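## Task

Carry the tote from the staging bench onto the work bench top so it stands upright and no part hangs past the edge. Take the wooden block out of the tote and place it on the plate at the top of the stand's post beside benchr. The post is already pinned at the correct height and must still be pinned at that height at the end. It must never drop while the pin is out and must not be lowered quickly, even when held. At the end every robot lets go and moves away, and no robot may have fallen or be left tilted.

## Robot and tools

Robots. r1 is a mobile Hello Robot Stretch 3. It has a two-wheel base 0.33 m long and 0.34 m wide, a lift on a mast, and a telescoping arm that reaches out to r1's right, ending in a yaw/pitch/roll wrist with a gripper. It cannot drive sideways. benchl (left, seen facing the arms) and benchr (right) are six-joint i2rt Big YAM arms on the work bench, each with a two-finger gripper and a wrist camera. They reach about 1.0 m from the joint 1 axis. The stand with the pin-locked post is next to benchr.

execute_actions. "actions" is a list with one action object, or empty to only read state and pictures. The action is keyed by robot name ("r1", "benchl", "benchr"); all named motions start together. "cameras" lists names from benchl_cam_wrist, benchr_cam_wrist, r1_head_camera, r1_nav_camera, r1_wrist_camera, or "all"; missing or null gives all, [] gives none. An unknown key, name or out-of-range value rejects the call and nothing moves. One action lasts at most 15 s. A joint or base you leave out may still be driving toward its earlier target.

r1 part. "base" holds exactly one command, both relative to where the base last reported itself: translate_m, a straight drive in metres, + forward, -1 to 1; or rotate_rad, a turn in place in radians, + counter-clockwise seen from above, -3.2 to 3.2, pivoting midway between the drive wheels (0.05 m behind the front edge). "joints" holds absolute targets: lift_m 0 to 1.1 (arm height); arm_m 0 to 0.52 (extension); wrist_yaw_rad -1.345 to 4.42 (0 along the arm, + toward the front, 3.0 folded over the base); wrist_pitch_rad -1.57 to 0.451 (0 level, negative tips fingers down); wrist_roll_rad -2.911 to 2.911 (0 fingers side by side); gripper_m -0.089 to 0.179 (bigger is more open; the true fingertip gap is about 0.007 less near closed and 0.025 less wide open, zero below 0.007); head_pan_rad -3.953 to 1.73 (0 ahead, + left, -1.57 along the arm); head_tilt_rad -1.53 to 0.419 (negative down). Optional "contact_limits": {"arm_m": n}, n an effort percent 1 to 100, stops the arm motion at that effort and limits its holding force until the next action; too low stops it immediately.

benchl/benchr part. Only "joints", absolute targets in radians: joint1_rad -2.879 to 2.879 (turn about the foot, + counter-clockwise from above); joint2_rad 0 to 3.141 (shoulder, 0 upper arm level pointing back, rising then swinging forward as it grows); joint3_rad 0 to 3.019 (elbow, 0 folded); joint4_rad -1.692 to 1.57 (hand pitch, + fingers up); joint5_rad -1.57 to 1.57 (hand side swing, + toward the arm's right); joint6_rad -2.094 to 2.094 (roll, + clockwise seen from behind the hand); gripper_m 0 to 0.093, the fingertip distance in metres. Joints move at unequal speeds, so the hand may curve wide between postures.

Other tools. wait: seconds 0 to 10, no new command, returns state and pictures. zoom_image: camera plus region [x0, y0, x1, y1] in pixels from the top-left of that camera's latest full image, at most 504 by 504. finished_scene: scene (1 or 2); ends that scene for good and reports success and the next task.

Frames. r1 base frame: origin on the floor between the drive wheels, x forward, y left, z up. hand_pose is in it, at the point where closed fingertips meet; with wrist joints at 0 its x is up, y toward the mast, z rearward. The odometry frame is the base frame at scene start. Bench arm fixed frame: origin at the foot on the joint 1 axis, x forward (joint 1 at 0), y left, z up that axis; "hand" is the midpoint between the fingertips, its z along the fingers, its y the closing direction. The feet may sit slightly high, tilted or rotated.

Result lines. base_status and joint_status: done; off_target (stopped short, maybe still pushing); contact_stop (r1 arm or lift met resistance and goes slack until commanded again); time_out; torque_fault (r1 wrist servo off and limp for 10 s); not_followed, with a "joint command not followed" line, meaning a bench arm collision check withheld targets, which may be retried on later actions. on_its_own lists uncommanded behaviour; "held at" is a held target, not a position. motor_effort is percent, peak in brackets, noisy and biased; effort outside the rest range hints at load or contact. lidar_m gives 12 distances in 30 degree sectors, first straight ahead, counter-clockwise (4th left, 7th behind, 10th right), in a plane 0.17 m above the floor, "-" for nothing. wrist_depth_mm and head_depth_mm are 7 by 7 grids of median depth. base_odometry counts wheel turns, so slip counts; heading is -3.142 to 3.142; turned_by_wheels and turned_by_imu give turning since the last result; base_tilt reads lean in degrees with a bias of up to about 4.

Tips. r1 drives fast only when stowed (lift_m under 0.30, arm_m under 0.03, wrist_yaw_rad over 2.54). To grip, command gripper_m under the object's width; to release, open at least 0.02 past the touch value; readings do not prove a hold. Fold or unfold r1's wrist only with lift_m 0.32 to 0.95, pitch -0.4 and roll near 0; once folded the lift may go to 0.25. With yaw under -0.4 keep pitch at -0.5 or lower.

Avoid: robots pressing on each other (stop driving r1 once it touches another robot; the bench check ignores r1); r1 pushing on fixed things with the gripper above about 0.45 m, or driving while holding something fixed, which can tip it; if it snags, reverse in small steps, free the gripper and drop lift to about 0.2. Big YAMs keep pushing on contact; ease a time_out push by sending the reported position. Never pull the pin without holding the post, and move it slowly. Drops, slams and hard hits are penalized; loose objects may get brief pushes.

Each tool is called after "Call:" as name(argument=value, ...), one argument or row to a line, values as JSON.

## Session

Call:
execute_actions(
  actions=[],
)

Scene clock: 0.00 s.
r1.base_odometry: x=+0.000 y=+0.000 heading=+0.000 (m, m, rad; r1's odometry frame)
r1.turned_by_wheels: +0.000 (rad since the last result)
r1.turned_by_imu: +0.000 (rad since the last result)
r1.base_tilt: forward=+0.6 right=+1.3 (deg)
r1.lidar_m: 1.74 1.91 2.25 2.61 2.47 2.51 2.17 2.02 2.00 1.39 1.31 1.34
r1.head_depth_mm: 1561 1568 1585 1583 1607 1600 1602 / 1766 1774 1798 1803 1816 1847 1838 / 1942 2055 2075 2074 2089 2091 2010 / 1964 2431 2452 2445 2464 2496 2102 / 1945 2505 2521 2535 2481 2559 2101 / 1939 2367 2356 2338 2386 2419 2108 / 1960 2244 2201 2229 2261 2279 2112
r1.base_status: not commanded
r1.joint_positions: lift_m=+0.487 arm_m=-0.001 wrist_yaw_rad=+3.029 wrist_pitch_rad=-0.437 wrist_roll_rad=+0.011 gripper_m=+0.037 head_pan_rad=+0.003 head_tilt_rad=-0.015
r1.joint_status: not commanded
r1.motor_effort: left_wheel=+0 right_wheel=+0 lift_m=+34 arm_m=+0 wrist_yaw_rad=+0 wrist_pitch_rad=+4 wrist_roll_rad=+0 gripper_m=-1 head_pan_rad=+0 head_tilt_rad=+2 (%)
r1.hand_pose: x=+0.0037 y=+0.0763 z=+0.4958 quat_wxyz=(+0.193, +0.701, +0.113, +0.677) (m; r1's base frame)
r1.wrist_depth_mm: - - - - - - - / - - - - - - - / - - - - - - - / - - - - - - - / 954 954 - 962 989 909 918 / 815 795 - 786 790 796 786 / 667 681 - 680 644 676 660
benchl.joint_positions: joint1_rad=-1.574 joint2_rad=+0.793 joint3_rad=+0.685 joint4_rad=-1.505 joint5_rad=+0.001 joint6_rad=-0.004 gripper_m=+0.094
benchl.joint_status: not commanded
benchl.hand: x=-0.0011 y=-0.1739 z=+0.1615 quat_wxyz=(+0.015, -0.707, -0.707, -0.014) (m; benchl's fixed frame)
benchr.joint_positions: joint1_rad=+1.556 joint2_rad=+0.785 joint3_rad=+0.683 joint4_rad=-1.511 joint5_rad=+0.012 joint6_rad=+0.005 gripper_m=+0.095
benchr.joint_status: not commanded
benchr.hand: x=+0.0052 y=+0.1713 z=+0.1616 quat_wxyz=(+0.011, +0.700, -0.714, +0.019) (m; benchr's fixed frame)
pictures: benchl_cam_wrist, benchr_cam_wrist, r1_head_camera (sideways: a quarter turn clockwise sets it upright), r1_nav_camera (sideways: a quarter turn counterclockwise sets it upright), r1_wrist_camera
Images, in order (width x height): benchl_cam_wrist 504x504, benchr_cam_wrist 504x504, r1_head_camera 896x504, r1_nav_camera 672x504, r1_wrist_camera 644x364.

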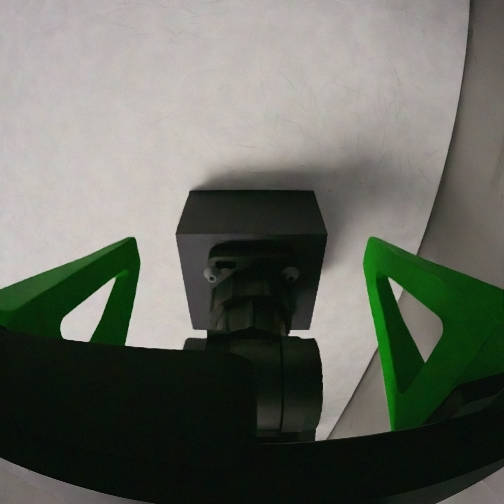

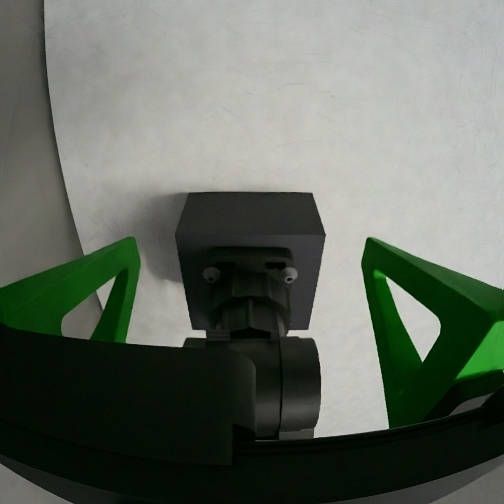

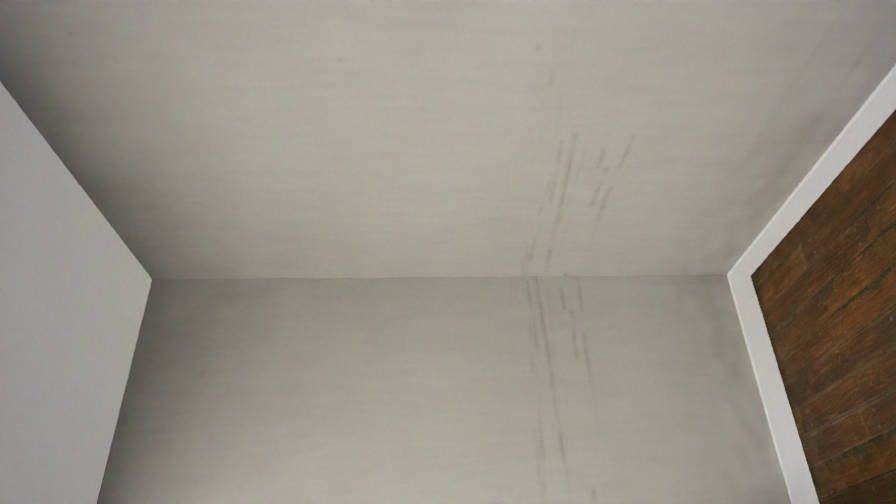

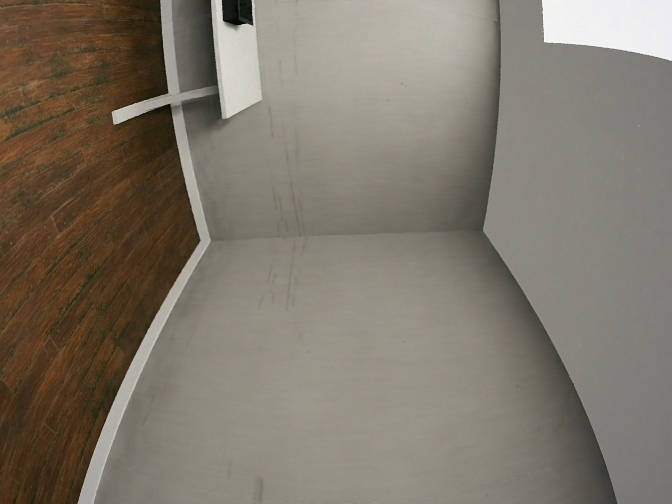

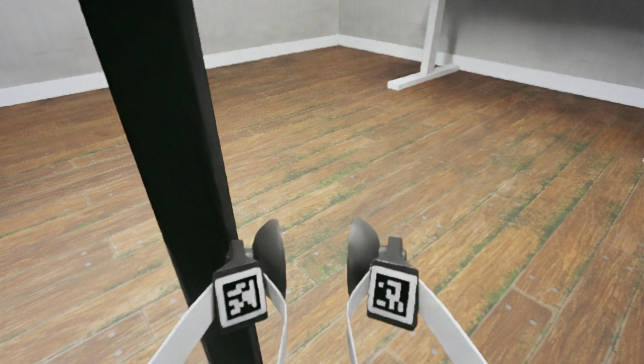

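Call:
execute_actions(
  actions=[
    {"r1":{"joints":{"head_pan_rad":1.4,"head_tilt_rad":-0.5}}},
  ],
  cameras=["r1_head_camera","r1_nav_camera"],
)

Call:
execute_actions(
  actions=[
    {"r1":{"joints":{"head_pan_rad":-1.6,"head_tilt_rad":-0.5}}},
  ],
  cameras=["r1_head_camera","r1_nav_camera"],
)

Call:
execute_actions(
  actions=[
    {"r1":{"joints":{"head_pan_rad":-3.1,"head_tilt_rad":-0.5}}},
  ],
  cameras=["r1_head_camera","r1_nav_camera"],
)

Scene clock: 2.13 s.
r1.base_odometry: x=+0.000 y=+0.000 heading=+0.000 (m, m, rad; r1's odometry frame)
r1.turned_by_wheels: +0.000 (rad since the last result)
r1.turned_by_imu: +0.000 (rad since the last result)
r1.base_tilt: forward=+0.6 right=+1.3 (deg)
r1.lidar_m: 1.74 1.92 2.26 2.60 2.46 2.51 2.17 2.01 2.00 1.38 1.31 1.34
r1.head_depth_mm: 2230 2419 2194 2484 1947 1525 1282 / 2440 2639 2825 2489 1935 1536 1290 / 2678 2908 3164 2630 1961 1554 1285 / 2779 2996 3306 2627 1980 1556 1283 / 2559 2779 2989 2658 1955 1558 1291 / 2418 2572 2789 2745 1988 1574 1299 / 2264 2347 2547 2638 1986 1564 1304
r1.base_status: not commanded
r1.joint_positions: lift_m=+0.487 arm_m=-0.001 wrist_yaw_rad=+3.029 wrist_pitch_rad=-0.437 wrist_roll_rad=+0.011 gripper_m=+0.037 head_pan_rad=+1.393 head_tilt_rad=-0.494
r1.joint_status: all done
r1.motor_effort: left_wheel=+0(0) right_wheel=+0(0) lift_m=+34(34) arm_m=+0(0) wrist_yaw_rad=+0(0) wrist_pitch_rad=+4(4) wrist_roll_rad=+0(0) gripper_m=+0(1) head_pan_rad=+2(30) head_tilt_rad=-4(39) (%)
r1.hand_pose: x=+0.0037 y=+0.0763 z=+0.4958 quat_wxyz=(+0.193, +0.701, +0.113, +0.677) (m; r1's base frame)
r1.wrist_depth_mm: - - - - - - - / - - - - - - - / - - - - - - - / - - - - - - - / 935 929 - 913 986 945 964 / 813 781 - 796 810 800 778 / 680 671 - 666 660 674 654
benchl.joint_positions: joint1_rad=-1.574 joint2_rad=+0.793 joint3_rad=+0.685 joint4_rad=-1.505 joint5_rad=+0.001 joint6_rad=-0.004 gripper_m=+0.094
benchl.joint_status: not commanded
benchl.hand: x=-0.0011 y=-0.1739 z=+0.1615 quat_wxyz=(+0.015, -0.707, -0.707, -0.014) (m; benchl's fixed frame)
benchr.joint_positions: joint1_rad=+1.556 joint2_rad=+0.785 joint3_rad=+0.683 joint4_rad=-1.511 joint5_rad=+0.012 joint6_rad=+0.005 gripper_m=+0.095
benchr.joint_status: not commanded
benchr.hand: x=+0.0052 y=+0.1713 z=+0.1616 quat_wxyz=(+0.011, +0.700, -0.714, +0.019) (m; benchr's fixed frame)
pictures: r1_head_camera (sideways: a quarter turn clockwise sets it upright), r1_nav_camera (sideways: a quarter turn counterclockwise sets it upright)
camera_calibration (this result's frames):
r1_head_camera: T_world_to_cam=[[-0.0999499, -0.503569, -0.858154, 1.13639], [-0.988469, 0.148857, 0.0277779, -0.0233529], [0.113754, 0.851035, -0.51264, 0.621356], [0, 0, 0, 1]] pos_world=[0.019817, 0.0469326, 1.29438]
r1_nav_camera: T_world_to_cam=[[0.124421, 0.489745, 0.862942, -1.08371], [0.981216, -0.189951, -0.0336708, 0.090253], [0.147427, 0.850922, -0.50418, 0.610587], [0, 0, 0, 1]] pos_world=[-0.0437382, 0.0283254, 1.24607]
Images, in order (width x height): r1_head_camera 896x504, r1_nav_camera 672x504.

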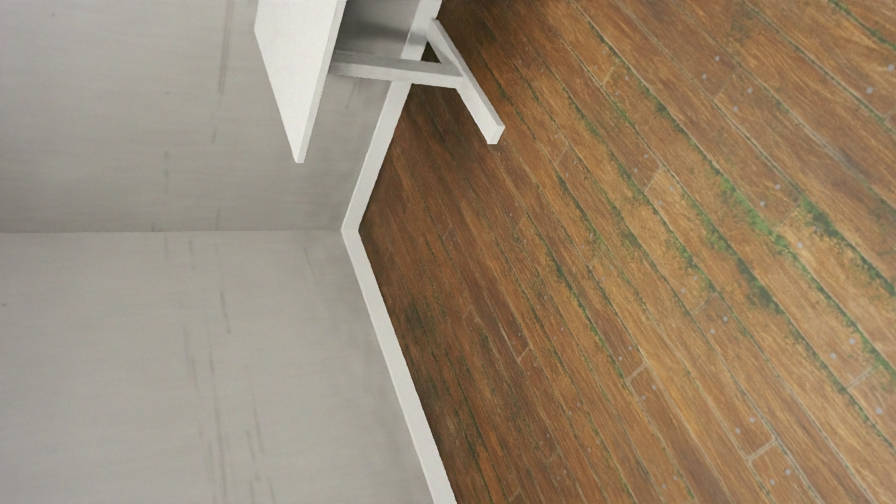

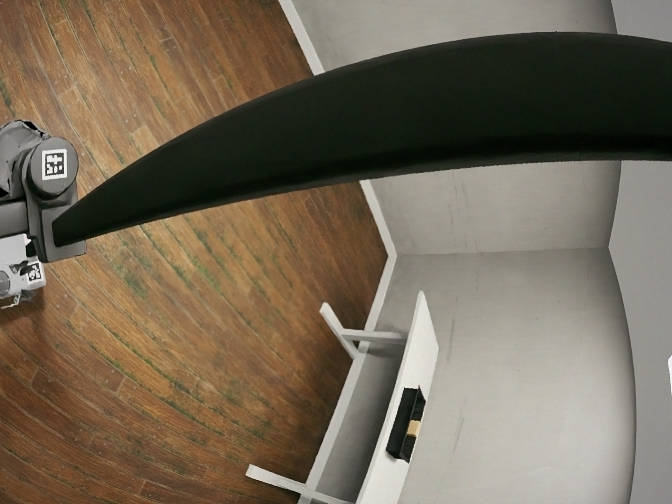

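Scene clock: 3.97 s.
r1.base_odometry: x=+0.000 y=+0.000 heading=+0.000 (m, m, rad; r1's odometry frame)
r1.turned_by_wheels: +0.000 (rad since the last result)
r1.turned_by_imu: +0.000 (rad since the last result)
r1.base_tilt: forward=+0.7 right=+1.3 (deg)
r1.lidar_m: 1.75 1.92 2.26 2.61 2.46 2.51 2.17 2.01 1.99 1.39 1.31 1.33
r1.head_depth_mm: 1597 1773 2009 2259 1933 1547 1280 / 1485 1656 1836 2042 1932 1542 1281 / 1380 1511 1668 1866 1963 1546 1281 / 1299 1414 1548 1716 1841 1560 1297 / 1228 1323 1447 1579 1747 1542 1292 / 1164 1247 1357 1472 1620 1570 1297 / 1096 1174 1274 1378 1523 1558 1302
r1.base_status: not commanded
r1.joint_positions: lift_m=+0.487 arm_m=-0.001 wrist_yaw_rad=+3.029 wrist_pitch_rad=-0.437 wrist_roll_rad=+0.011 gripper_m=+0.037 head_pan_rad=-1.593 head_tilt_rad=-0.494
r1.joint_status: all done
r1.motor_effort: left_wheel=+0(1) right_wheel=+0(0) lift_m=+34(34) arm_m=+0(0) wrist_yaw_rad=+0(0) wrist_pitch_rad=+4(4) wrist_roll_rad=+0(0) gripper_m=+0(1) head_pan_rad=-2(28) head_tilt_rad=-4(4) (%)
r1.hand_pose: x=+0.0037 y=+0.0763 z=+0.4958 quat_wxyz=(+0.193, +0.701, +0.113, +0.677) (m; r1's base frame)
r1.wrist_depth_mm: - - - - - - - / - - - - - - - / - - - - - - - / - - - - - - - / - 955 - 948 933 948 908 / 790 800 - 779 807 827 791 / 673 662 - 674 647 681 676
benchl.joint_positions: joint1_rad=-1.574 joint2_rad=+0.793 joint3_rad=+0.685 joint4_rad=-1.505 joint5_rad=+0.001 joint6_rad=-0.004 gripper_m=+0.094
benchl.joint_status: not commanded
benchl.hand: x=-0.0011 y=-0.1739 z=+0.1615 quat_wxyz=(+0.015, -0.707, -0.707, -0.014) (m; benchl's fixed frame)
benchr.joint_positions: joint1_rad=+1.556 joint2_rad=+0.785 joint3_rad=+0.683 joint4_rad=-1.511 joint5_rad=+0.012 joint6_rad=+0.005 gripper_m=+0.095
benchr.joint_status: not commanded
benchr.hand: x=+0.0052 y=+0.1713 z=+0.1616 quat_wxyz=(+0.011, +0.700, -0.714, +0.019) (m; benchr's fixed frame)
pictures: r1_head_camera (sideways: a quarter turn clockwise sets it upright), r1_nav_camera (sideways: a quarter turn counterclockwise sets it upright)
camera_calibration (this result's frames):
r1_head_camera: T_world_to_cam=[[0.0204734, 0.513383, -0.857915, 1.13535], [0.999592, 0.00657878, 0.0277911, -0.0354973], [0.0199115, -0.858135, -0.513039, 0.622447], [0, 0, 0, 1]] pos_world=[-0.00015537, -0.0484908, 1.29436]
r1_nav_camera: T_world_to_cam=[[-0.0467954, -0.503533, 0.862708, -1.08236], [-0.998815, 0.035146, -0.0336646, 0.102323], [-0.0133694, -0.863261, -0.504581, 0.61209], [0, 0, 0, 1]] pos_world=[0.0597357, -0.0202088, 1.24606]
Images, in order (width x height): r1_head_camera 896x504, r1_nav_camera 672x504.

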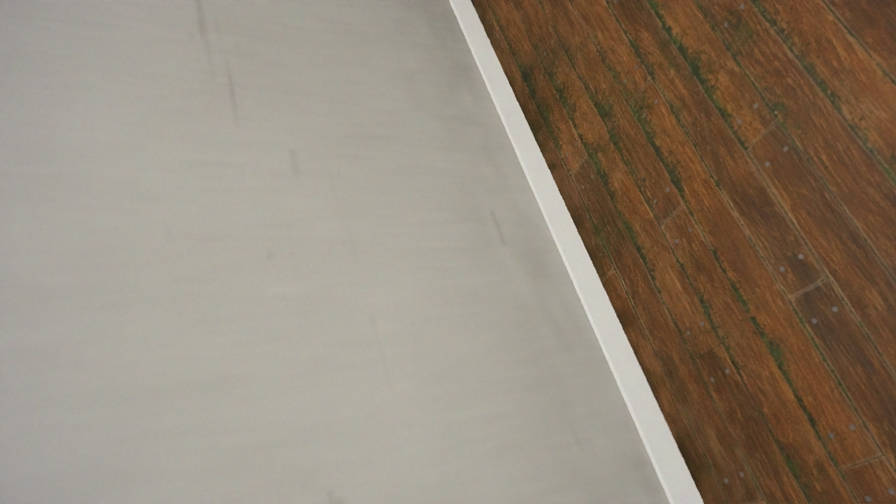

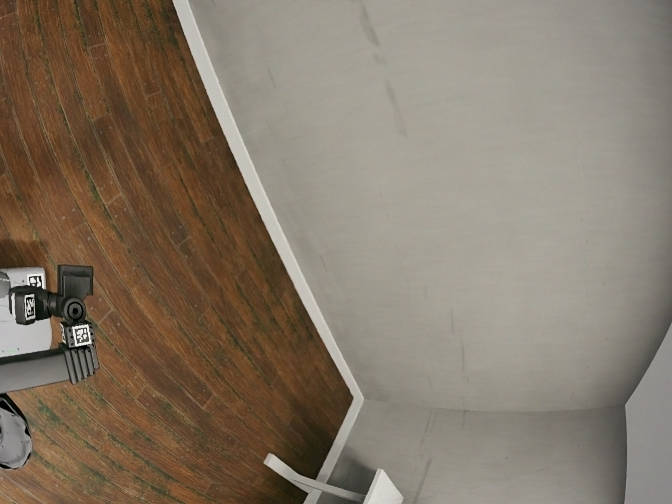

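Scene clock: 5.23 s.
r1.base_odometry: x=+0.000 y=+0.000 heading=+0.000 (m, m, rad; r1's odometry frame)
r1.turned_by_wheels: +0.000 (rad since the last result)
r1.turned_by_imu: +0.000 (rad since the last result)
r1.base_tilt: forward=+0.8 right=+1.3 (deg)
r1.lidar_m: 1.75 1.92 2.25 2.61 2.46 2.51 2.17 2.01 2.00 1.38 1.31 1.33
r1.head_depth_mm: 2724 2928 3197 2592 1930 1537 1271 / 2591 2817 3155 2624 1940 1539 1284 / 2458 2669 2927 2613 1940 1551 1284 / 2338 2513 2667 2608 1940 1550 1293 / 2207 2389 2245 2554 1962 1562 1286 / 2112 2247 2048 2545 1970 1564 1289 / 2009 2165 2026 2503 1979 1566 1301
r1.base_status: not commanded
r1.joint_positions: lift_m=+0.487 arm_m=-0.001 wrist_yaw_rad=+3.029 wrist_pitch_rad=-0.437 wrist_roll_rad=+0.011 gripper_m=+0.037 head_pan_rad=-3.093 head_tilt_rad=-0.494
r1.joint_status: all done
r1.motor_effort: left_wheel=+0(1) right_wheel=+0(0) lift_m=+34(34) arm_m=+0(0) wrist_yaw_rad=+0(0) wrist_pitch_rad=+4(4) wrist_roll_rad=+0(0) gripper_m=+0(0) head_pan_rad=-2(29) head_tilt_rad=-4(3) (%)
r1.hand_pose: x=+0.0037 y=+0.0763 z=+0.4958 quat_wxyz=(+0.193, +0.701, +0.113, +0.677) (m; r1's base frame)
r1.wrist_depth_mm: - - - - - - - / - - - - - - - / - - - - - - - / - - - - - - - / 966 944 - 946 967 907 933 / 783 797 - 785 842 783 779 / 666 668 - 668 654 669 685
benchl.joint_positions: joint1_rad=-1.574 joint2_rad=+0.793 joint3_rad=+0.685 joint4_rad=-1.505 joint5_rad=+0.001 joint6_rad=-0.004 gripper_m=+0.094
benchl.joint_status: not commanded
benchl.hand: x=-0.0011 y=-0.1739 z=+0.1615 quat_wxyz=(+0.015, -0.707, -0.707, -0.014) (m; benchl's fixed frame)
benchr.joint_positions: joint1_rad=+1.556 joint2_rad=+0.785 joint3_rad=+0.683 joint4_rad=-1.511 joint5_rad=+0.012 joint6_rad=+0.005 gripper_m=+0.095
benchr.joint_status: not commanded
benchr.hand: x=+0.0052 y=+0.1713 z=+0.1616 quat_wxyz=(+0.011, +0.700, -0.714, +0.019) (m; benchr's fixed frame)
pictures: r1_head_camera (sideways: a quarter turn clockwise sets it upright), r1_nav_camera (sideways: a quarter turn counterclockwise sets it upright)
camera_calibration (this result's frames):
r1_head_camera: T_world_to_cam=[[0.513562, 0.0158917, -0.857905, 1.13233], [0.0772657, -0.996623, 0.0277917, -0.0298719], [-0.854567, -0.0805594, -0.513056, 0.627803], [0, 0, 0, 1]] pos_world=[-0.0427116, 0.00280984, 1.29436]
r1_nav_camera: T_world_to_cam=[[-0.505599, 0.011061, 0.862698, -1.07955], [-0.0355904, 0.998799, -0.0336644, 0.0964472], [-0.862034, -0.0477244, -0.504598, 0.617289], [0, 0, 0, 1]] pos_world=[-0.0102632, -0.0549307, 1.24606]
Images, in order (width x height): r1_head_camera 896x504, r1_nav_camera 672x504.

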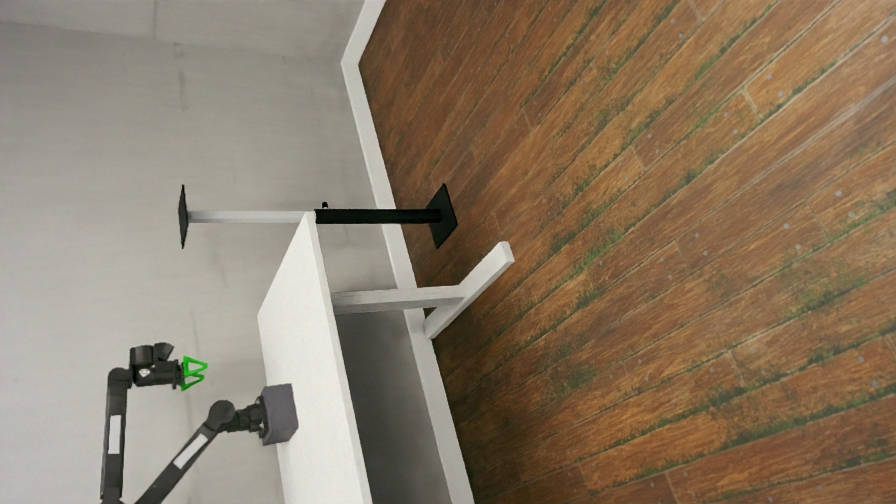

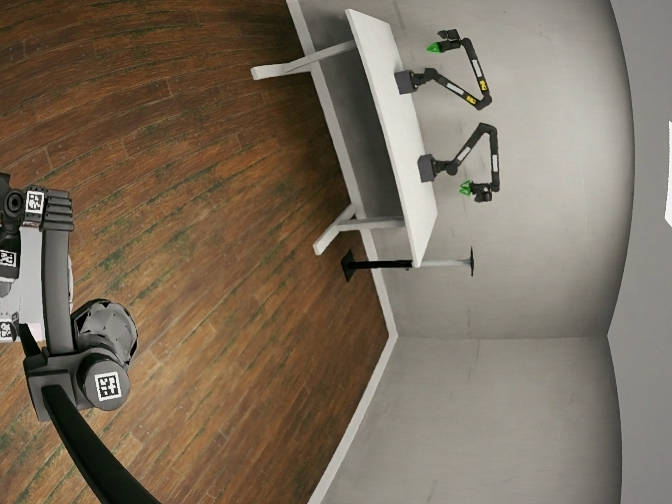

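Call:
execute_actions(
  actions=[
    {"r1":{"joints":{"head_pan_rad":0.85,"head_tilt_rad":-0.45}}},
  ],
  cameras=["r1_head_camera"],
)

Call:
execute_actions(
  actions=[
    {"r1":{"joints":{"head_pan_rad":-2.6,"head_tilt_rad":-0.35}}},
  ],
  cameras=["r1_head_camera"],
)

Scene clock: 10.07 s.
r1.base_odometry: x=+0.000 y=+0.000 heading=+0.000 (m, m, rad; r1's odometry frame)
r1.turned_by_wheels: +0.000 (rad since the last result)
r1.turned_by_imu: +0.000 (rad since the last result)
r1.base_tilt: forward=+0.5 right=+1.3 (deg)
r1.lidar_m: 1.75 1.92 2.25 2.61 2.47 2.51 2.17 2.02 1.99 1.39 1.31 1.34
r1.head_depth_mm: 1897 2042 2019 2369 2019 1586 1314 / 1954 2098 2034 2490 2033 1597 1315 / 1985 2125 1928 2500 2029 1594 1320 / 2069 2220 1910 2594 2046 1624 1317 / 2103 2276 2294 2722 2060 1601 1323 / 2200 2370 2306 2560 2075 1600 1328 / 2266 2470 2642 2859 2078 1623 1333
r1.base_status: not commanded
r1.joint_positions: lift_m=+0.487 arm_m=-0.001 wrist_yaw_rad=+3.029 wrist_pitch_rad=-0.437 wrist_roll_rad=+0.011 gripper_m=+0.037 head_pan_rad=+0.843 head_tilt_rad=-0.458
r1.joint_status: all done
r1.motor_effort: left_wheel=-1(0) right_wheel=+0(0) lift_m=+34(34) arm_m=+0(0) wrist_yaw_rad=+0(0) wrist_pitch_rad=+4(4) wrist_roll_rad=+0(0) gripper_m=+0(1) head_pan_rad=+3(29) head_tilt_rad=+5(13) (%)
r1.hand_pose: x=+0.0037 y=+0.0763 z=+0.4958 quat_wxyz=(+0.193, +0.701, +0.113, +0.677) (m; r1's base frame)
r1.wrist_depth_mm: - - - - - - - / - - - - - - - / - - - - - - - / - - - - - - - / 979 976 - 954 981 899 922 / 784 817 - 802 793 799 785 / 691 669 - 660 661 663 665
benchl.joint_positions: joint1_rad=-1.574 joint2_rad=+0.793 joint3_rad=+0.685 joint4_rad=-1.505 joint5_rad=+0.001 joint6_rad=-0.004 gripper_m=+0.094
benchl.joint_status: not commanded
benchl.hand: x=-0.0011 y=-0.1739 z=+0.1615 quat_wxyz=(+0.015, -0.707, -0.707, -0.014) (m; benchl's fixed frame)
benchr.joint_positions: joint1_rad=+1.556 joint2_rad=+0.785 joint3_rad=+0.683 joint4_rad=-1.511 joint5_rad=+0.012 joint6_rad=+0.005 gripper_m=+0.095
benchr.joint_status: not commanded
benchr.hand: x=+0.0052 y=+0.1713 z=+0.1616 quat_wxyz=(+0.011, +0.700, -0.714, +0.019) (m; benchr's fixed frame)
pictures: r1_head_camera (sideways: a quarter turn clockwise sets it upright)
camera_calibration (this result's frames):
r1_head_camera: T_world_to_cam=[[-0.327815, -0.353948, -0.875933, 1.16097], [-0.765536, 0.642837, 0.026741, -0.0233642], [0.553617, 0.679324, -0.481692, 0.578404], [0, 0, 0, 1]] pos_world=[0.0424824, 0.0330179, 1.29617]
Images, in order (width x height): r1_head_camera 896x504.

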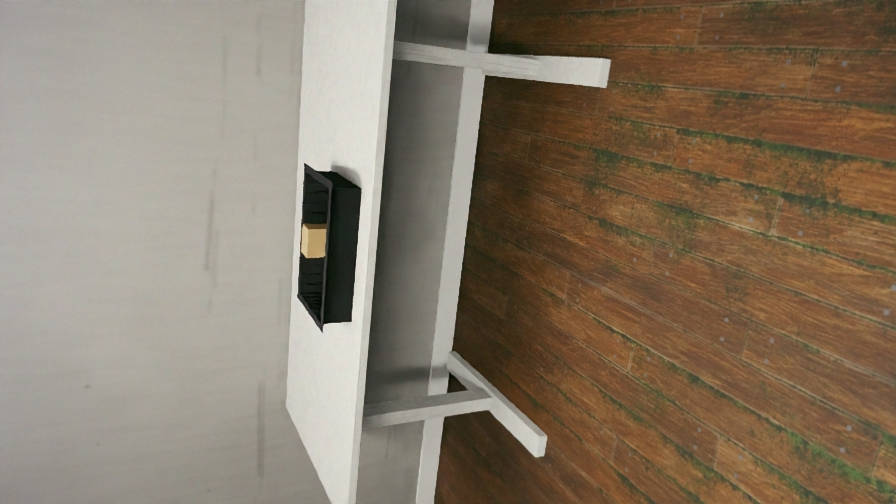

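Scene clock: 12.07 s.
r1.base_odometry: x=+0.000 y=+0.000 heading=+0.000 (m, m, rad; r1's odometry frame)
r1.turned_by_wheels: +0.000 (rad since the last result)
r1.turned_by_imu: +0.000 (rad since the last result)
r1.base_tilt: forward=+0.5 right=+1.3 (deg)
r1.lidar_m: 1.75 1.92 2.25 2.61 2.47 2.52 2.17 2.01 1.99 1.38 1.31 1.34
r1.head_depth_mm: 2089 2168 2303 2566 2296 1747 1397 / 2060 2172 2322 2532 2320 1751 1399 / 2064 2186 2337 2531 2348 1757 1417 / 2044 2166 2303 2538 2369 1783 1417 / 2071 2154 2340 2130 2244 1765 1419 / 2050 2197 2348 2559 2396 1787 1425 / 2046 2185 2351 2542 2394 1789 1414
r1.base_status: not commanded
r1.joint_positions: lift_m=+0.487 arm_m=-0.001 wrist_yaw_rad=+3.029 wrist_pitch_rad=-0.437 wrist_roll_rad=+0.011 gripper_m=+0.037 head_pan_rad=-2.593 head_tilt_rad=-0.359
r1.joint_status: all done
r1.motor_effort: left_wheel=+0(0) right_wheel=+0(0) lift_m=+34(34) arm_m=+0(0) wrist_yaw_rad=+0(0) wrist_pitch_rad=+4(4) wrist_roll_rad=+0(0) gripper_m=+0(0) head_pan_rad=-2(30) head_tilt_rad=+6(20) (%)
r1.hand_pose: x=+0.0037 y=+0.0763 z=+0.4958 quat_wxyz=(+0.193, +0.701, +0.113, +0.677) (m; r1's base frame)
r1.wrist_depth_mm: - - - - - - - / - - - - - - - / - - - - - - - / - - - - - - - / 981 969 - 973 968 966 943 / 815 785 - 793 807 794 785 / 662 675 - 682 651 672 664
benchl.joint_positions: joint1_rad=-1.574 joint2_rad=+0.793 joint3_rad=+0.685 joint4_rad=-1.505 joint5_rad=+0.001 joint6_rad=-0.004 gripper_m=+0.094
benchl.joint_status: not commanded
benchl.hand: x=-0.0011 y=-0.1739 z=+0.1615 quat_wxyz=(+0.015, -0.707, -0.707, -0.014) (m; benchl's fixed frame)
benchr.joint_positions: joint1_rad=+1.556 joint2_rad=+0.785 joint3_rad=+0.683 joint4_rad=-1.511 joint5_rad=+0.012 joint6_rad=+0.005 gripper_m=+0.095
benchr.joint_status: not commanded
benchr.hand: x=+0.0052 y=+0.1713 z=+0.1616 quat_wxyz=(+0.011, +0.700, -0.714, +0.019) (m; benchr's fixed frame)
pictures: r1_head_camera (sideways: a quarter turn clockwise sets it upright)
camera_calibration (this result's frames):
r1_head_camera: T_world_to_cam=[[0.340693, 0.197556, -0.919184, 1.21331], [0.54858, -0.835762, 0.0237033, -0.0274288], [-0.763537, -0.512322, -0.393113, 0.471176], [0, 0, 0, 1]] pos_world=[-0.0385608, -0.0212276, 1.30114]
Images, in order (width x height): r1_head_camera 896x504.

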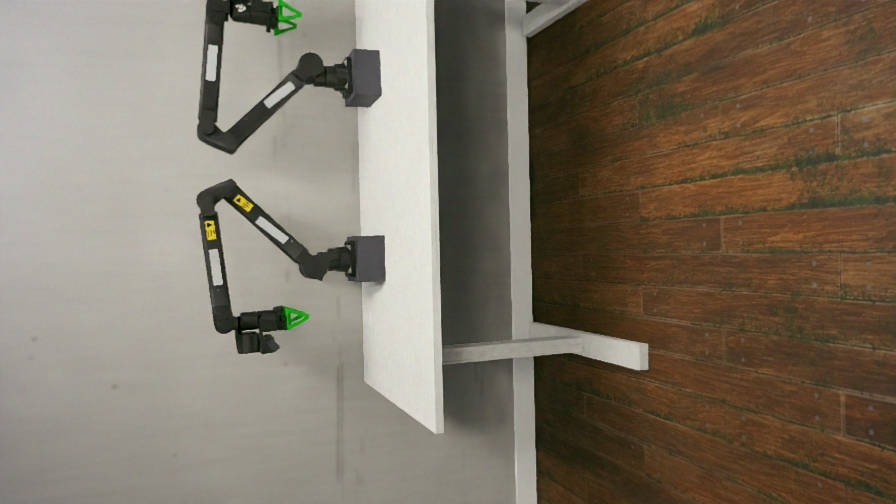

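Call:
execute_actions(
  actions=[
    {"r1":{"base":{"rotate_rad":1.005},"joints":{"lift_m":0.27,"head_pan_rad":0,"head_tilt_rad":-0.6}}},
  ],
  cameras=[],
)

Call:
execute_actions(
  actions=[
    {"r1":{"base":{"translate_m":1.0}}},
  ],
  cameras=[],
)

Call:
execute_actions(
  actions=[
    {"r1":{"base":{"translate_m":0.2}}},
  ],
  cameras=[],
)

Call:
execute_actions(
  actions=[
    {"r1":{"base":{"rotate_rad":1.14},"joints":{"lift_m":0.9,"head_pan_rad":-1.57,"head_tilt_rad":-0.75}}},
  ],
  cameras=["r1_head_camera","r1_nav_camera"],
)

Scene clock: 18.10 s.
r1.base_odometry: x=+0.000 y=+0.000 heading=+1.005 (m, m, rad; r1's odometry frame)
r1.turned_by_wheels: +1.005 (rad since the last result)
r1.turned_by_imu: +1.014 (rad since the last result)
r1.base_tilt: forward=+0.5 right=+1.2 (deg)
r1.lidar_m: 2.25 2.64 2.46 2.50 2.17 2.06 2.02 1.41 1.31 1.33 1.69 1.92
r1.head_depth_mm: 1931 2040 2317 2237 1725 1425 1207 / 2010 2105 2448 2217 1758 1437 1215 / 2092 2186 2592 2266 1742 1436 1213 / 2187 2326 2692 2234 1764 1448 1232 / 2282 2366 2739 2262 1755 1452 1227 / 2423 2635 2958 2296 1771 1469 1223 / 2552 2852 3092 2319 1780 1454 1232
r1.base_status: done
r1.joint_positions: lift_m=+0.270 arm_m=-0.001 wrist_yaw_rad=+3.029 wrist_pitch_rad=-0.438 wrist_roll_rad=+0.011 gripper_m=+0.037 head_pan_rad=-0.007 head_tilt_rad=-0.593
r1.joint_status: all done
r1.motor_effort: left_wheel=-3(8) right_wheel=+4(12) lift_m=+22(26) arm_m=+0(0) wrist_yaw_rad=+0(0) wrist_pitch_rad=+5(5) wrist_roll_rad=+0(0) gripper_m=+0(0) head_pan_rad=+2(30) head_tilt_rad=-5(29) (%)
r1.hand_pose: x=+0.0037 y=+0.0761 z=+0.2786 quat_wxyz=(+0.193, +0.701, +0.114, +0.677) (m; r1's base frame)
r1.wrist_depth_mm: - - - - - - - / - - - - - - - / - - - 991 986 972 - / 773 781 767 745 764 751 751 / 621 615 - 604 613 607 597 / 513 512 - 513 524 508 500 / 450 - - - 421 428 425
benchl.joint_positions: joint1_rad=-1.574 joint2_rad=+0.793 joint3_rad=+0.685 joint4_rad=-1.505 joint5_rad=+0.001 joint6_rad=-0.004 gripper_m=+0.094
benchl.joint_status: not commanded
benchl.hand: x=-0.0011 y=-0.1739 z=+0.1615 quat_wxyz=(+0.015, -0.707, -0.707, -0.014) (m; benchl's fixed frame)
benchr.joint_positions: joint1_rad=+1.556 joint2_rad=+0.785 joint3_rad=+0.683 joint4_rad=-1.511 joint5_rad=+0.012 joint6_rad=+0.005 gripper_m=+0.095
benchr.joint_status: not commanded
benchr.hand: x=+0.0052 y=+0.1713 z=+0.1616 quat_wxyz=(+0.011, +0.700, -0.714, +0.019) (m; benchr's fixed frame)
pictures: none
No camera images: the call's "cameras" was empty. Leave "cameras" out to get every camera's image.

Scene clock: 23.23 s.
r1.base_odometry: x=+0.536 y=+0.844 heading=+1.005 (m, m, rad; r1's odometry frame)
r1.turned_by_wheels: +0.000 (rad since the last result)
r1.turned_by_imu: +0.005 (rad since the last result)
r1.base_tilt: forward=+0.7 right=+1.2 (deg)
r1.lidar_m: 1.25 1.86 2.05 2.09 2.65 2.94 2.73 1.84 1.72 1.74 1.09 1.43
r1.head_depth_mm: 1163 1274 1346 843 851 1423 1211 / 1215 1337 1379 988 1592 1427 1216 / 1268 1394 1393 920 1665 1431 1223 / 1328 1478 1399 1003 1759 1436 1222 / 1391 1549 1416 1054 1664 1440 1229 / 1464 1630 1424 1105 1782 1458 1226 / 1539 1739 1933 1169 1769 1455 1234
r1.base_status: done
r1.joint_positions: lift_m=+0.270 arm_m=-0.001 wrist_yaw_rad=+3.029 wrist_pitch_rad=-0.438 wrist_roll_rad=+0.011 gripper_m=+0.037 head_pan_rad=-0.007 head_tilt_rad=-0.594
r1.joint_status: not commanded
r1.motor_effort: left_wheel=-3(9) right_wheel=+4(13) lift_m=+22(22) arm_m=-1(0) wrist_yaw_rad=+0(1) wrist_pitch_rad=+4(5) wrist_roll_rad=+0(0) gripper_m=+0(0) head_pan_rad=+3(3) head_tilt_rad=-4(5) (%)
r1.hand_pose: x=+0.0037 y=+0.0761 z=+0.2786 quat_wxyz=(+0.193, +0.701, +0.114, +0.677) (m; r1's base frame)
r1.wrist_depth_mm: - - - - - - - / - - - - - - - / - 998 990 - - - 991 / 764 779 759 767 760 746 745 / 611 601 - 593 611 604 597 / 509 508 - 530 530 499 505 / 445 - - - 421 424 431
benchl.joint_positions: joint1_rad=-1.574 joint2_rad=+0.793 joint3_rad=+0.685 joint4_rad=-1.505 joint5_rad=+0.001 joint6_rad=-0.004 gripper_m=+0.094
benchl.joint_status: not commanded
benchl.hand: x=-0.0011 y=-0.1739 z=+0.1615 quat_wxyz=(+0.015, -0.707, -0.707, -0.014) (m; benchl's fixed frame)
benchr.joint_positions: joint1_rad=+1.556 joint2_rad=+0.785 joint3_rad=+0.683 joint4_rad=-1.511 joint5_rad=+0.012 joint6_rad=+0.005 gripper_m=+0.095
benchr.joint_status: not commanded
benchr.hand: x=+0.0052 y=+0.1713 z=+0.1616 quat_wxyz=(+0.011, +0.700, -0.714, +0.019) (m; benchr's fixed frame)
pictures: none
No camera images: the call's "cameras" was empty. Leave "cameras" out to get every camera's image.

Scene clock: 25.90 s.
r1.base_odometry: x=+0.644 y=+1.013 heading=+1.004 (m, m, rad; r1's odometry frame)
r1.turned_by_wheels: +0.000 (rad since the last result)
r1.turned_by_imu: +0.001 (rad since the last result)
r1.base_tilt: forward=+0.6 right=+1.4 (deg)
r1.lidar_m: 1.07 1.06 1.97 2.00 2.55 3.12 2.86 1.93 1.80 1.83 0.96 1.25
r1.head_depth_mm: 1007 1106 1203 883 694 684 1209 / 1053 1162 1241 910 721 1346 1217 / 1099 1212 1313 996 735 1394 1216 / 1153 1268 1352 1004 785 1434 1215 / 1207 1352 1404 1015 840 1433 1220 / 1258 1422 1549 1024 874 1415 1230 / 1338 1511 1739 1023 1668 1451 1232
r1.base_status: done
r1.joint_positions: lift_m=+0.270 arm_m=-0.001 wrist_yaw_rad=+3.029 wrist_pitch_rad=-0.438 wrist_roll_rad=+0.011 gripper_m=+0.037 head_pan_rad=-0.007 head_tilt_rad=-0.594
r1.joint_status: not commanded
r1.motor_effort: left_wheel=-3(9) right_wheel=+5(13) lift_m=+22(22) arm_m=+0(0) wrist_yaw_rad=+1(0) wrist_pitch_rad=+5(5) wrist_roll_rad=+0(0) gripper_m=+0(0) head_pan_rad=+2(3) head_tilt_rad=-4(4) (%)
r1.hand_pose: x=+0.0037 y=+0.0761 z=+0.2786 quat_wxyz=(+0.193, +0.701, +0.114, +0.677) (m; r1's base frame)
r1.wrist_depth_mm: - - - - - - - / - - - - - - - / - 1000 - - - 998 - / 759 759 759 746 777 770 752 / 614 605 - 600 619 601 602 / 504 494 - 521 518 503 500 / 441 - - - 417 434 421
benchl.joint_positions: joint1_rad=-1.574 joint2_rad=+0.793 joint3_rad=+0.685 joint4_rad=-1.505 joint5_rad=+0.001 joint6_rad=-0.004 gripper_m=+0.094
benchl.joint_status: not commanded
benchl.hand: x=-0.0011 y=-0.1739 z=+0.1615 quat_wxyz=(+0.015, -0.707, -0.707, -0.014) (m; benchl's fixed frame)
benchr.joint_positions: joint1_rad=+1.556 joint2_rad=+0.785 joint3_rad=+0.683 joint4_rad=-1.511 joint5_rad=+0.012 joint6_rad=+0.005 gripper_m=+0.095
benchr.joint_status: not commanded
benchr.hand: x=+0.0052 y=+0.1713 z=+0.1616 quat_wxyz=(+0.011, +0.700, -0.714, +0.019) (m; benchr's fixed frame)
pictures: none
No camera images: the call's "cameras" was empty. Leave "cameras" out to get every camera's image.

Scene clock: 32.47 s.
r1.base_odometry: x=+0.644 y=+1.013 heading=+2.144 (m, m, rad; r1's odometry frame)
r1.turned_by_wheels: +1.140 (rad since the last result)
r1.turned_by_imu: +1.148 (rad since the last result)
r1.base_tilt: forward=+0.7 right=+1.4 (deg)
r1.lidar_m: 1.96 2.04 2.78 3.12 2.57 1.87 1.80 1.77 0.97 1.25 1.06 1.76
r1.head_depth_mm: 1048 1192 1024 771 718 - 1129 / 1055 1196 913 749 732 - 1135 / 1062 1196 904 740 736 - - / 1064 1203 923 746 741 - 1129 / 1056 1213 930 765 744 - 1149 / 1072 1217 1064 768 1445 1331 1160 / 1070 1213 1069 844 1464 1330 1163
r1.base_status: done
r1.joint_positions: lift_m=+0.900 arm_m=-0.001 wrist_yaw_rad=+3.029 wrist_pitch_rad=-0.438 wrist_roll_rad=+0.011 gripper_m=+0.037 head_pan_rad=-1.563 head_tilt_rad=-0.741
r1.joint_status: all done
r1.motor_effort: left_wheel=-2(10) right_wheel=+5(12) lift_m=+43(46) arm_m=-1(0) wrist_yaw_rad=+0(0) wrist_pitch_rad=+5(5) wrist_roll_rad=+0(0) gripper_m=+0(1) head_pan_rad=-2(30) head_tilt_rad=-5(25) (%)
r1.hand_pose: x=+0.0037 y=+0.0761 z=+0.9078 quat_wxyz=(+0.193, +0.701, +0.114, +0.677) (m; r1's base frame)
r1.wrist_depth_mm: - - - - - - - / - - - - - - - / - - - - - - - / - - - - - - - / - - - - - - - / - - - - - - - / - - - - - - -
benchl.joint_positions: joint1_rad=-1.574 joint2_rad=+0.793 joint3_rad=+0.685 joint4_rad=-1.505 joint5_rad=+0.001 joint6_rad=-0.004 gripper_m=+0.094
benchl.joint_status: not commanded
benchl.hand: x=-0.0011 y=-0.1739 z=+0.1615 quat_wxyz=(+0.015, -0.707, -0.707, -0.014) (m; benchl's fixed frame)
benchr.joint_positions: joint1_rad=+1.556 joint2_rad=+0.785 joint3_rad=+0.683 joint4_rad=-1.511 joint5_rad=+0.012 joint6_rad=+0.005 gripper_m=+0.095
benchr.joint_status: not commanded
benchr.hand: x=+0.0052 y=+0.1713 z=+0.1616 quat_wxyz=(+0.011, +0.700, -0.714, +0.019) (m; benchr's fixed frame)
pictures: r1_head_camera (sideways: a quarter turn clockwise sets it upright), r1_nav_camera (sideways: a quarter turn counterclockwise sets it upright)
camera_calibration (this result's frames):
r1_head_camera: T_world_to_cam=[[0.00360371, 0.708072, -0.706131, 0.93759], [0.999011, 0.0287508, 0.0339283, -0.0434737], [0.0443255, -0.705555, -0.707268, 0.874966], [0, 0, 0, 1]] pos_world=[0.00126857, -0.0452954, 1.28237]
r1_nav_camera: T_world_to_cam=[[-0.0301965, -0.700467, 0.713045, -0.887367], [-0.999481, 0.0131471, -0.0294115, 0.0967801], [0.0112273, -0.713563, -0.700501, 0.866811], [0, 0, 0, 1]] pos_world=[0.0602025, -0.00431902, 1.24278]
Images, in order (width x height): r1_head_camera 896x504, r1_nav_camera 672x504.

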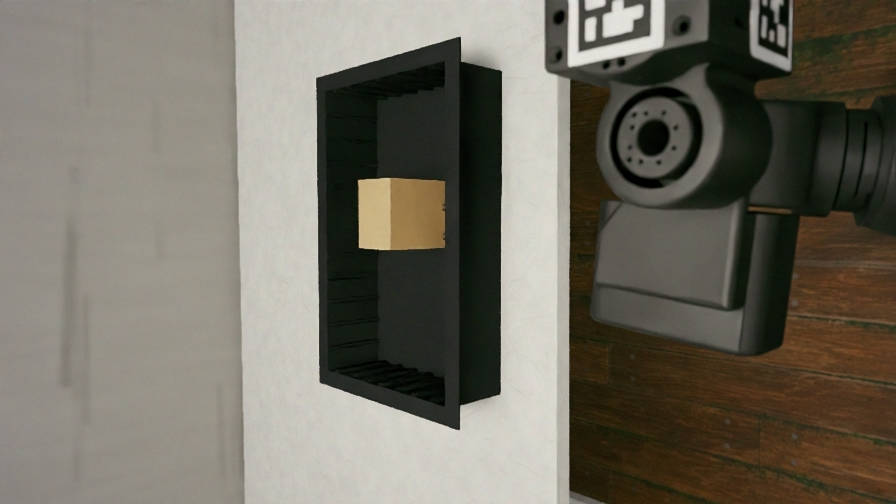

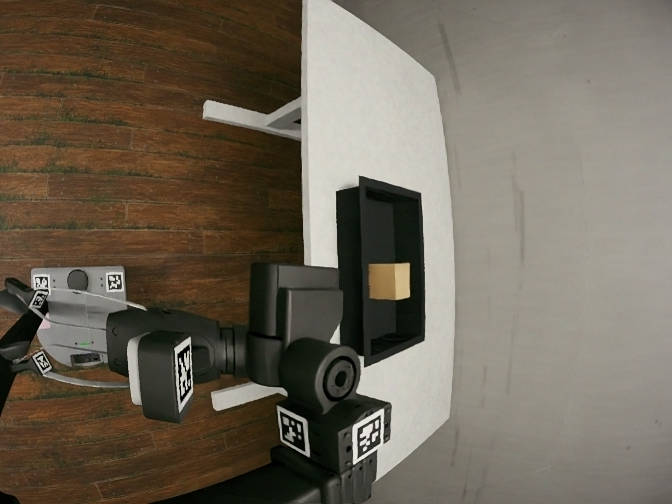

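Call:
execute_actions(
  actions=[
    {"r1":{"joints":{"lift_m":0.94,"wrist_yaw_rad":0,"gripper_m":0.1}}},
  ],
  cameras=[],
)

Call:
execute_actions(
  actions=[
    {"r1":{"joints":{"lift_m":1.05,"wrist_pitch_rad":-1.5,"wrist_roll_rad":1.57}}},
  ],
  cameras=["r1_head_camera","r1_wrist_camera"],
)

Scene clock: 38.37 s.
r1.base_odometry: x=+0.644 y=+1.013 heading=+2.144 (m, m, rad; r1's odometry frame)
r1.turned_by_wheels: +0.000 (rad since the last result)
r1.turned_by_imu: +0.000 (rad since the last result)
r1.base_tilt: forward=+0.7 right=+1.3 (deg)
r1.lidar_m: 1.97 2.04 2.78 3.13 2.56 1.87 1.80 1.78 0.96 1.25 1.06 1.76
r1.head_depth_mm: 1053 1198 1029 809 - - - / 1057 1195 915 838 - - 1098 / 1056 1200 902 757 - - 1107 / 1062 1210 921 748 1439 1321 1151 / 1067 1207 931 764 1441 1325 1155 / 1064 1205 1060 771 1453 1326 1157 / 1072 1215 1070 843 1458 1341 1164
r1.base_status: not commanded
r1.joint_positions: lift_m=+0.940 arm_m=-0.001 wrist_yaw_rad=+0.003 wrist_pitch_rad=-0.438 wrist_roll_rad=+0.011 gripper_m=+0.100 head_pan_rad=-1.563 head_tilt_rad=-0.741
r1.joint_status: all done
r1.motor_effort: left_wheel=-3(4) right_wheel=+5(4) lift_m=+42(43) arm_m=+0(0) wrist_yaw_rad=-4(4) wrist_pitch_rad=+5(5) wrist_roll_rad=+0(0) gripper_m=+0(97) head_pan_rad=-2(2) head_tilt_rad=-5(6) (%)
r1.hand_pose: x=-0.0209 y=-0.3661 z=+0.9478 quat_wxyz=(+0.687, +0.154, -0.693, -0.154) (m; r1's base frame)
r1.wrist_depth_mm: 952 960 947 942 944 937 926 / 969 - - - - - - / 907 908 865 867 860 851 - / 662 634 631 438 609 649 652 / 524 449 424 428 425 526 529 / 438 443 436 430 434 441 428 / 391 398 398 394 404 393 396
benchl.joint_positions: joint1_rad=-1.574 joint2_rad=+0.793 joint3_rad=+0.685 joint4_rad=-1.505 joint5_rad=+0.001 joint6_rad=-0.004 gripper_m=+0.094
benchl.joint_status: not commanded
benchl.hand: x=-0.0011 y=-0.1739 z=+0.1615 quat_wxyz=(+0.015, -0.707, -0.707, -0.014) (m; benchl's fixed frame)
benchr.joint_positions: joint1_rad=+1.556 joint2_rad=+0.785 joint3_rad=+0.683 joint4_rad=-1.511 joint5_rad=+0.012 joint6_rad=+0.005 gripper_m=+0.095
benchr.joint_status: not commanded
benchr.hand: x=+0.0052 y=+0.1713 z=+0.1616 quat_wxyz=(+0.011, +0.700, -0.714, +0.019) (m; benchr's fixed frame)
pictures: none
No camera images: the call's "cameras" was empty. Leave "cameras" out to get every camera's image.

Scene clock: 40.20 s.
r1.base_odometry: x=+0.644 y=+1.013 heading=+2.144 (m, m, rad; r1's odometry frame)
r1.turned_by_wheels: +0.000 (rad since the last result)
r1.turned_by_imu: +0.000 (rad since the last result)
r1.base_tilt: forward=+0.7 right=+1.3 (deg)
r1.lidar_m: 1.97 2.04 2.78 3.12 2.56 1.87 1.80 1.78 0.96 1.25 1.06 1.76
r1.head_depth_mm: 1032 - - - - - 1140 / 1047 - - - - - - / 1063 - - 732 - - 1123 / 1064 1202 923 745 732 - 1127 / 1061 1207 934 765 1443 1329 1153 / 1072 1214 1061 769 1456 1331 1159 / 1073 1213 1069 842 1462 1336 1158
r1.base_status: not commanded
r1.joint_positions: lift_m=+1.050 arm_m=-0.001 wrist_yaw_rad=+0.002 wrist_pitch_rad=-1.493 wrist_roll_rad=+1.563 gripper_m=+0.100 head_pan_rad=-1.563 head_tilt_rad=-0.741
r1.joint_status: all done
r1.motor_effort: left_wheel=-4(3) right_wheel=+5(5) lift_m=+43(43) arm_m=+0(1) wrist_yaw_rad=-3(3) wrist_pitch_rad=-2(5) wrist_roll_rad=+4(4) gripper_m=+0(0) head_pan_rad=-2(2) head_tilt_rad=-5(5) (%)
r1.hand_pose: x=-0.0216 y=-0.1400 z=+0.9310 quat_wxyz=(+0.004, +0.003, -0.734, -0.679) (m; r1's base frame)
r1.wrist_depth_mm: 400 - - - - - - / 385 - - - - - - / 393 - - - - - - / 403 - - - - - - / 419 - - - - - - / 417 - - - - - - / 436 - - - - - -
benchl.joint_positions: joint1_rad=-1.574 joint2_rad=+0.793 joint3_rad=+0.685 joint4_rad=-1.505 joint5_rad=+0.001 joint6_rad=-0.004 gripper_m=+0.094
benchl.joint_status: not commanded
benchl.hand: x=-0.0011 y=-0.1739 z=+0.1615 quat_wxyz=(+0.015, -0.707, -0.707, -0.014) (m; benchl's fixed frame)
benchr.joint_positions: joint1_rad=+1.556 joint2_rad=+0.785 joint3_rad=+0.683 joint4_rad=-1.511 joint5_rad=+0.012 joint6_rad=+0.005 gripper_m=+0.095
benchr.joint_status: not commanded
benchr.hand: x=+0.0052 y=+0.1713 z=+0.1616 quat_wxyz=(+0.011, +0.700, -0.714, +0.019) (m; benchr's fixed frame)
pictures: r1_head_camera (sideways: a quarter turn clockwise sets it upright), r1_wrist_camera
camera_calibration (this result's frames):
r1_head_camera: T_world_to_cam=[[0.00360413, 0.708072, -0.706131, 0.93759], [0.999011, 0.0287502, 0.0339283, -0.0434737], [0.0443251, -0.705555, -0.707268, 0.874966], [0, 0, 0, 1]] pos_world=[0.00126855, -0.0452954, 1.28237]
r1_wrist_camera: T_world_to_cam=[[0.0271214, 0.997544, -0.0645752, 0.200191], [0.988936, -0.0173502, 0.147328, -0.0793007], [0.145846, -0.0678564, -0.986977, 1.07083], [0, 0, 0, 1]] pos_world=[-0.0831822, -0.128413, 1.0815]
Images, in order (width x height): r1_head_camera 896x504, r1_wrist_camera 644x364.

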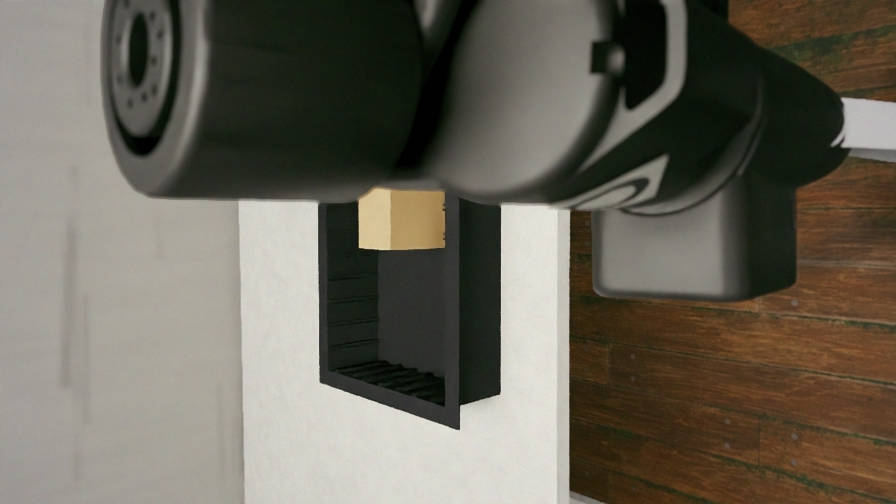

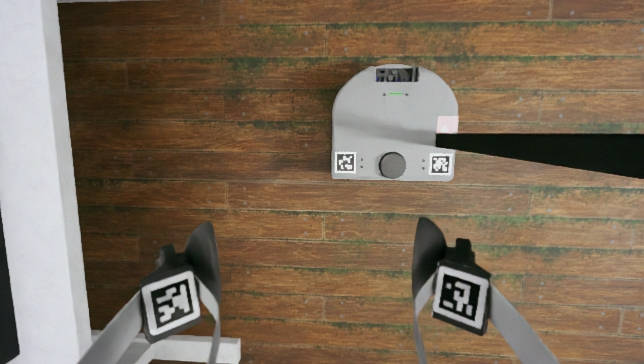

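Call:
execute_actions(
  actions=[
    {"r1":{"base":{"translate_m":0.035},"joints":{"arm_m":0.41,"lift_m":0.95}}},
  ],
  cameras=["r1_head_camera","r1_wrist_camera"],
)

Scene clock: 45.00 s.
r1.base_odometry: x=+0.625 y=+1.042 heading=+2.144 (m, m, rad; r1's odometry frame)
r1.turned_by_wheels: +0.000 (rad since the last result)
r1.turned_by_imu: +0.000 (rad since the last result)
r1.base_tilt: forward=+0.7 right=+1.2 (deg)
r1.lidar_m: 1.93 2.01 2.73 3.22 2.61 1.91 1.84 1.78 0.98 1.25 1.04 1.76
r1.head_depth_mm: 1036 - 951 749 1423 1302 1138 / 1021 1201 898 751 1427 1313 1143 / 1042 - 757 749 1439 1319 1148 / 1057 1206 906 761 1442 1316 1157 / 1068 1205 930 760 1453 1320 1153 / 1063 1209 1065 789 1440 1334 1160 / 1074 1218 1065 843 1459 1333 1168
r1.base_status: done
r1.joint_positions: lift_m=+0.950 arm_m=+0.410 wrist_yaw_rad=+0.000 wrist_pitch_rad=-1.500 wrist_roll_rad=+1.565 gripper_m=+0.100 head_pan_rad=-1.563 head_tilt_rad=-0.741
r1.joint_status: all done
r1.motor_effort: left_wheel=-3(6) right_wheel=+4(10) lift_m=+22(34) arm_m=+4(4) wrist_yaw_rad=+0(2) wrist_pitch_rad=+0(2) wrist_roll_rad=+3(4) gripper_m=+0(1) head_pan_rad=-2(2) head_tilt_rad=-5(6) (%)
r1.hand_pose: x=-0.0215 y=-0.5486 z=+0.8318 quat_wxyz=(+0.003, +0.002, -0.732, -0.682) (m; r1's base frame)
r1.wrist_depth_mm: 263 257 253 249 249 916 944 / 267 264 259 254 257 951 - / 272 271 264 260 261 - - / 150 145 221 264 270 - - / 154 149 245 271 274 995 - / 160 152 287 277 279 - 992 / 297 302 295 211 289 - -
benchl.joint_positions: joint1_rad=-1.574 joint2_rad=+0.793 joint3_rad=+0.685 joint4_rad=-1.505 joint5_rad=+0.001 joint6_rad=-0.004 gripper_m=+0.094
benchl.joint_status: not commanded
benchl.hand: x=-0.0011 y=-0.1739 z=+0.1615 quat_wxyz=(+0.015, -0.707, -0.707, -0.014) (m; benchl's fixed frame)
benchr.joint_positions: joint1_rad=+1.556 joint2_rad=+0.785 joint3_rad=+0.683 joint4_rad=-1.511 joint5_rad=+0.012 joint6_rad=+0.005 gripper_m=+0.095
benchr.joint_status: not commanded
benchr.hand: x=+0.0052 y=+0.1713 z=+0.1616 quat_wxyz=(+0.011, +0.700, -0.714, +0.019) (m; benchr's fixed frame)
pictures: r1_head_camera (sideways: a quarter turn clockwise sets it upright), r1_wrist_camera
camera_calibration (this result's frames):
r1_head_camera: T_world_to_cam=[[0.00370281, 0.708072, -0.706131, 0.937589], [0.999015, 0.028611, 0.0339283, -0.0434737], [0.0442267, -0.705561, -0.707268, 0.874966], [0, 0, 0, 1]] pos_world=[0.00126224, -0.0452947, 1.28237]
r1_wrist_camera: T_world_to_cam=[[0.0307745, 0.997851, -0.0578465, 0.596022], [0.988845, -0.0219565, 0.147319, -0.0743047], [0.145732, -0.061735, -0.987396, 0.948904], [0, 0, 0, 1]] pos_world=[-0.0831525, -0.537792, 0.982369]
Images, in order (width x height): r1_head_camera 896x504, r1_wrist_camera 644x364.

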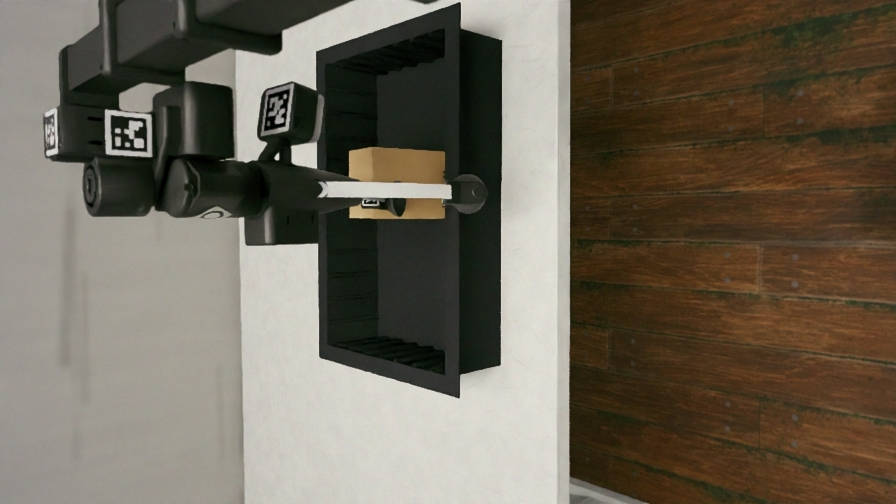

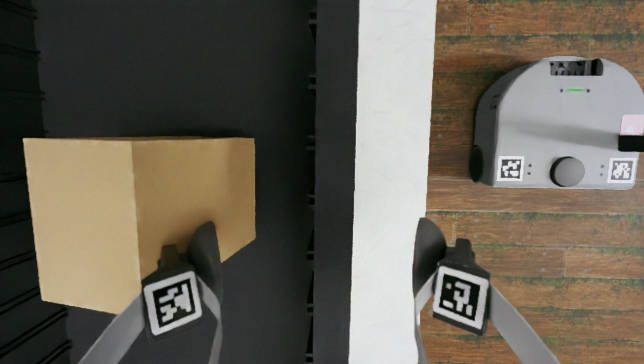

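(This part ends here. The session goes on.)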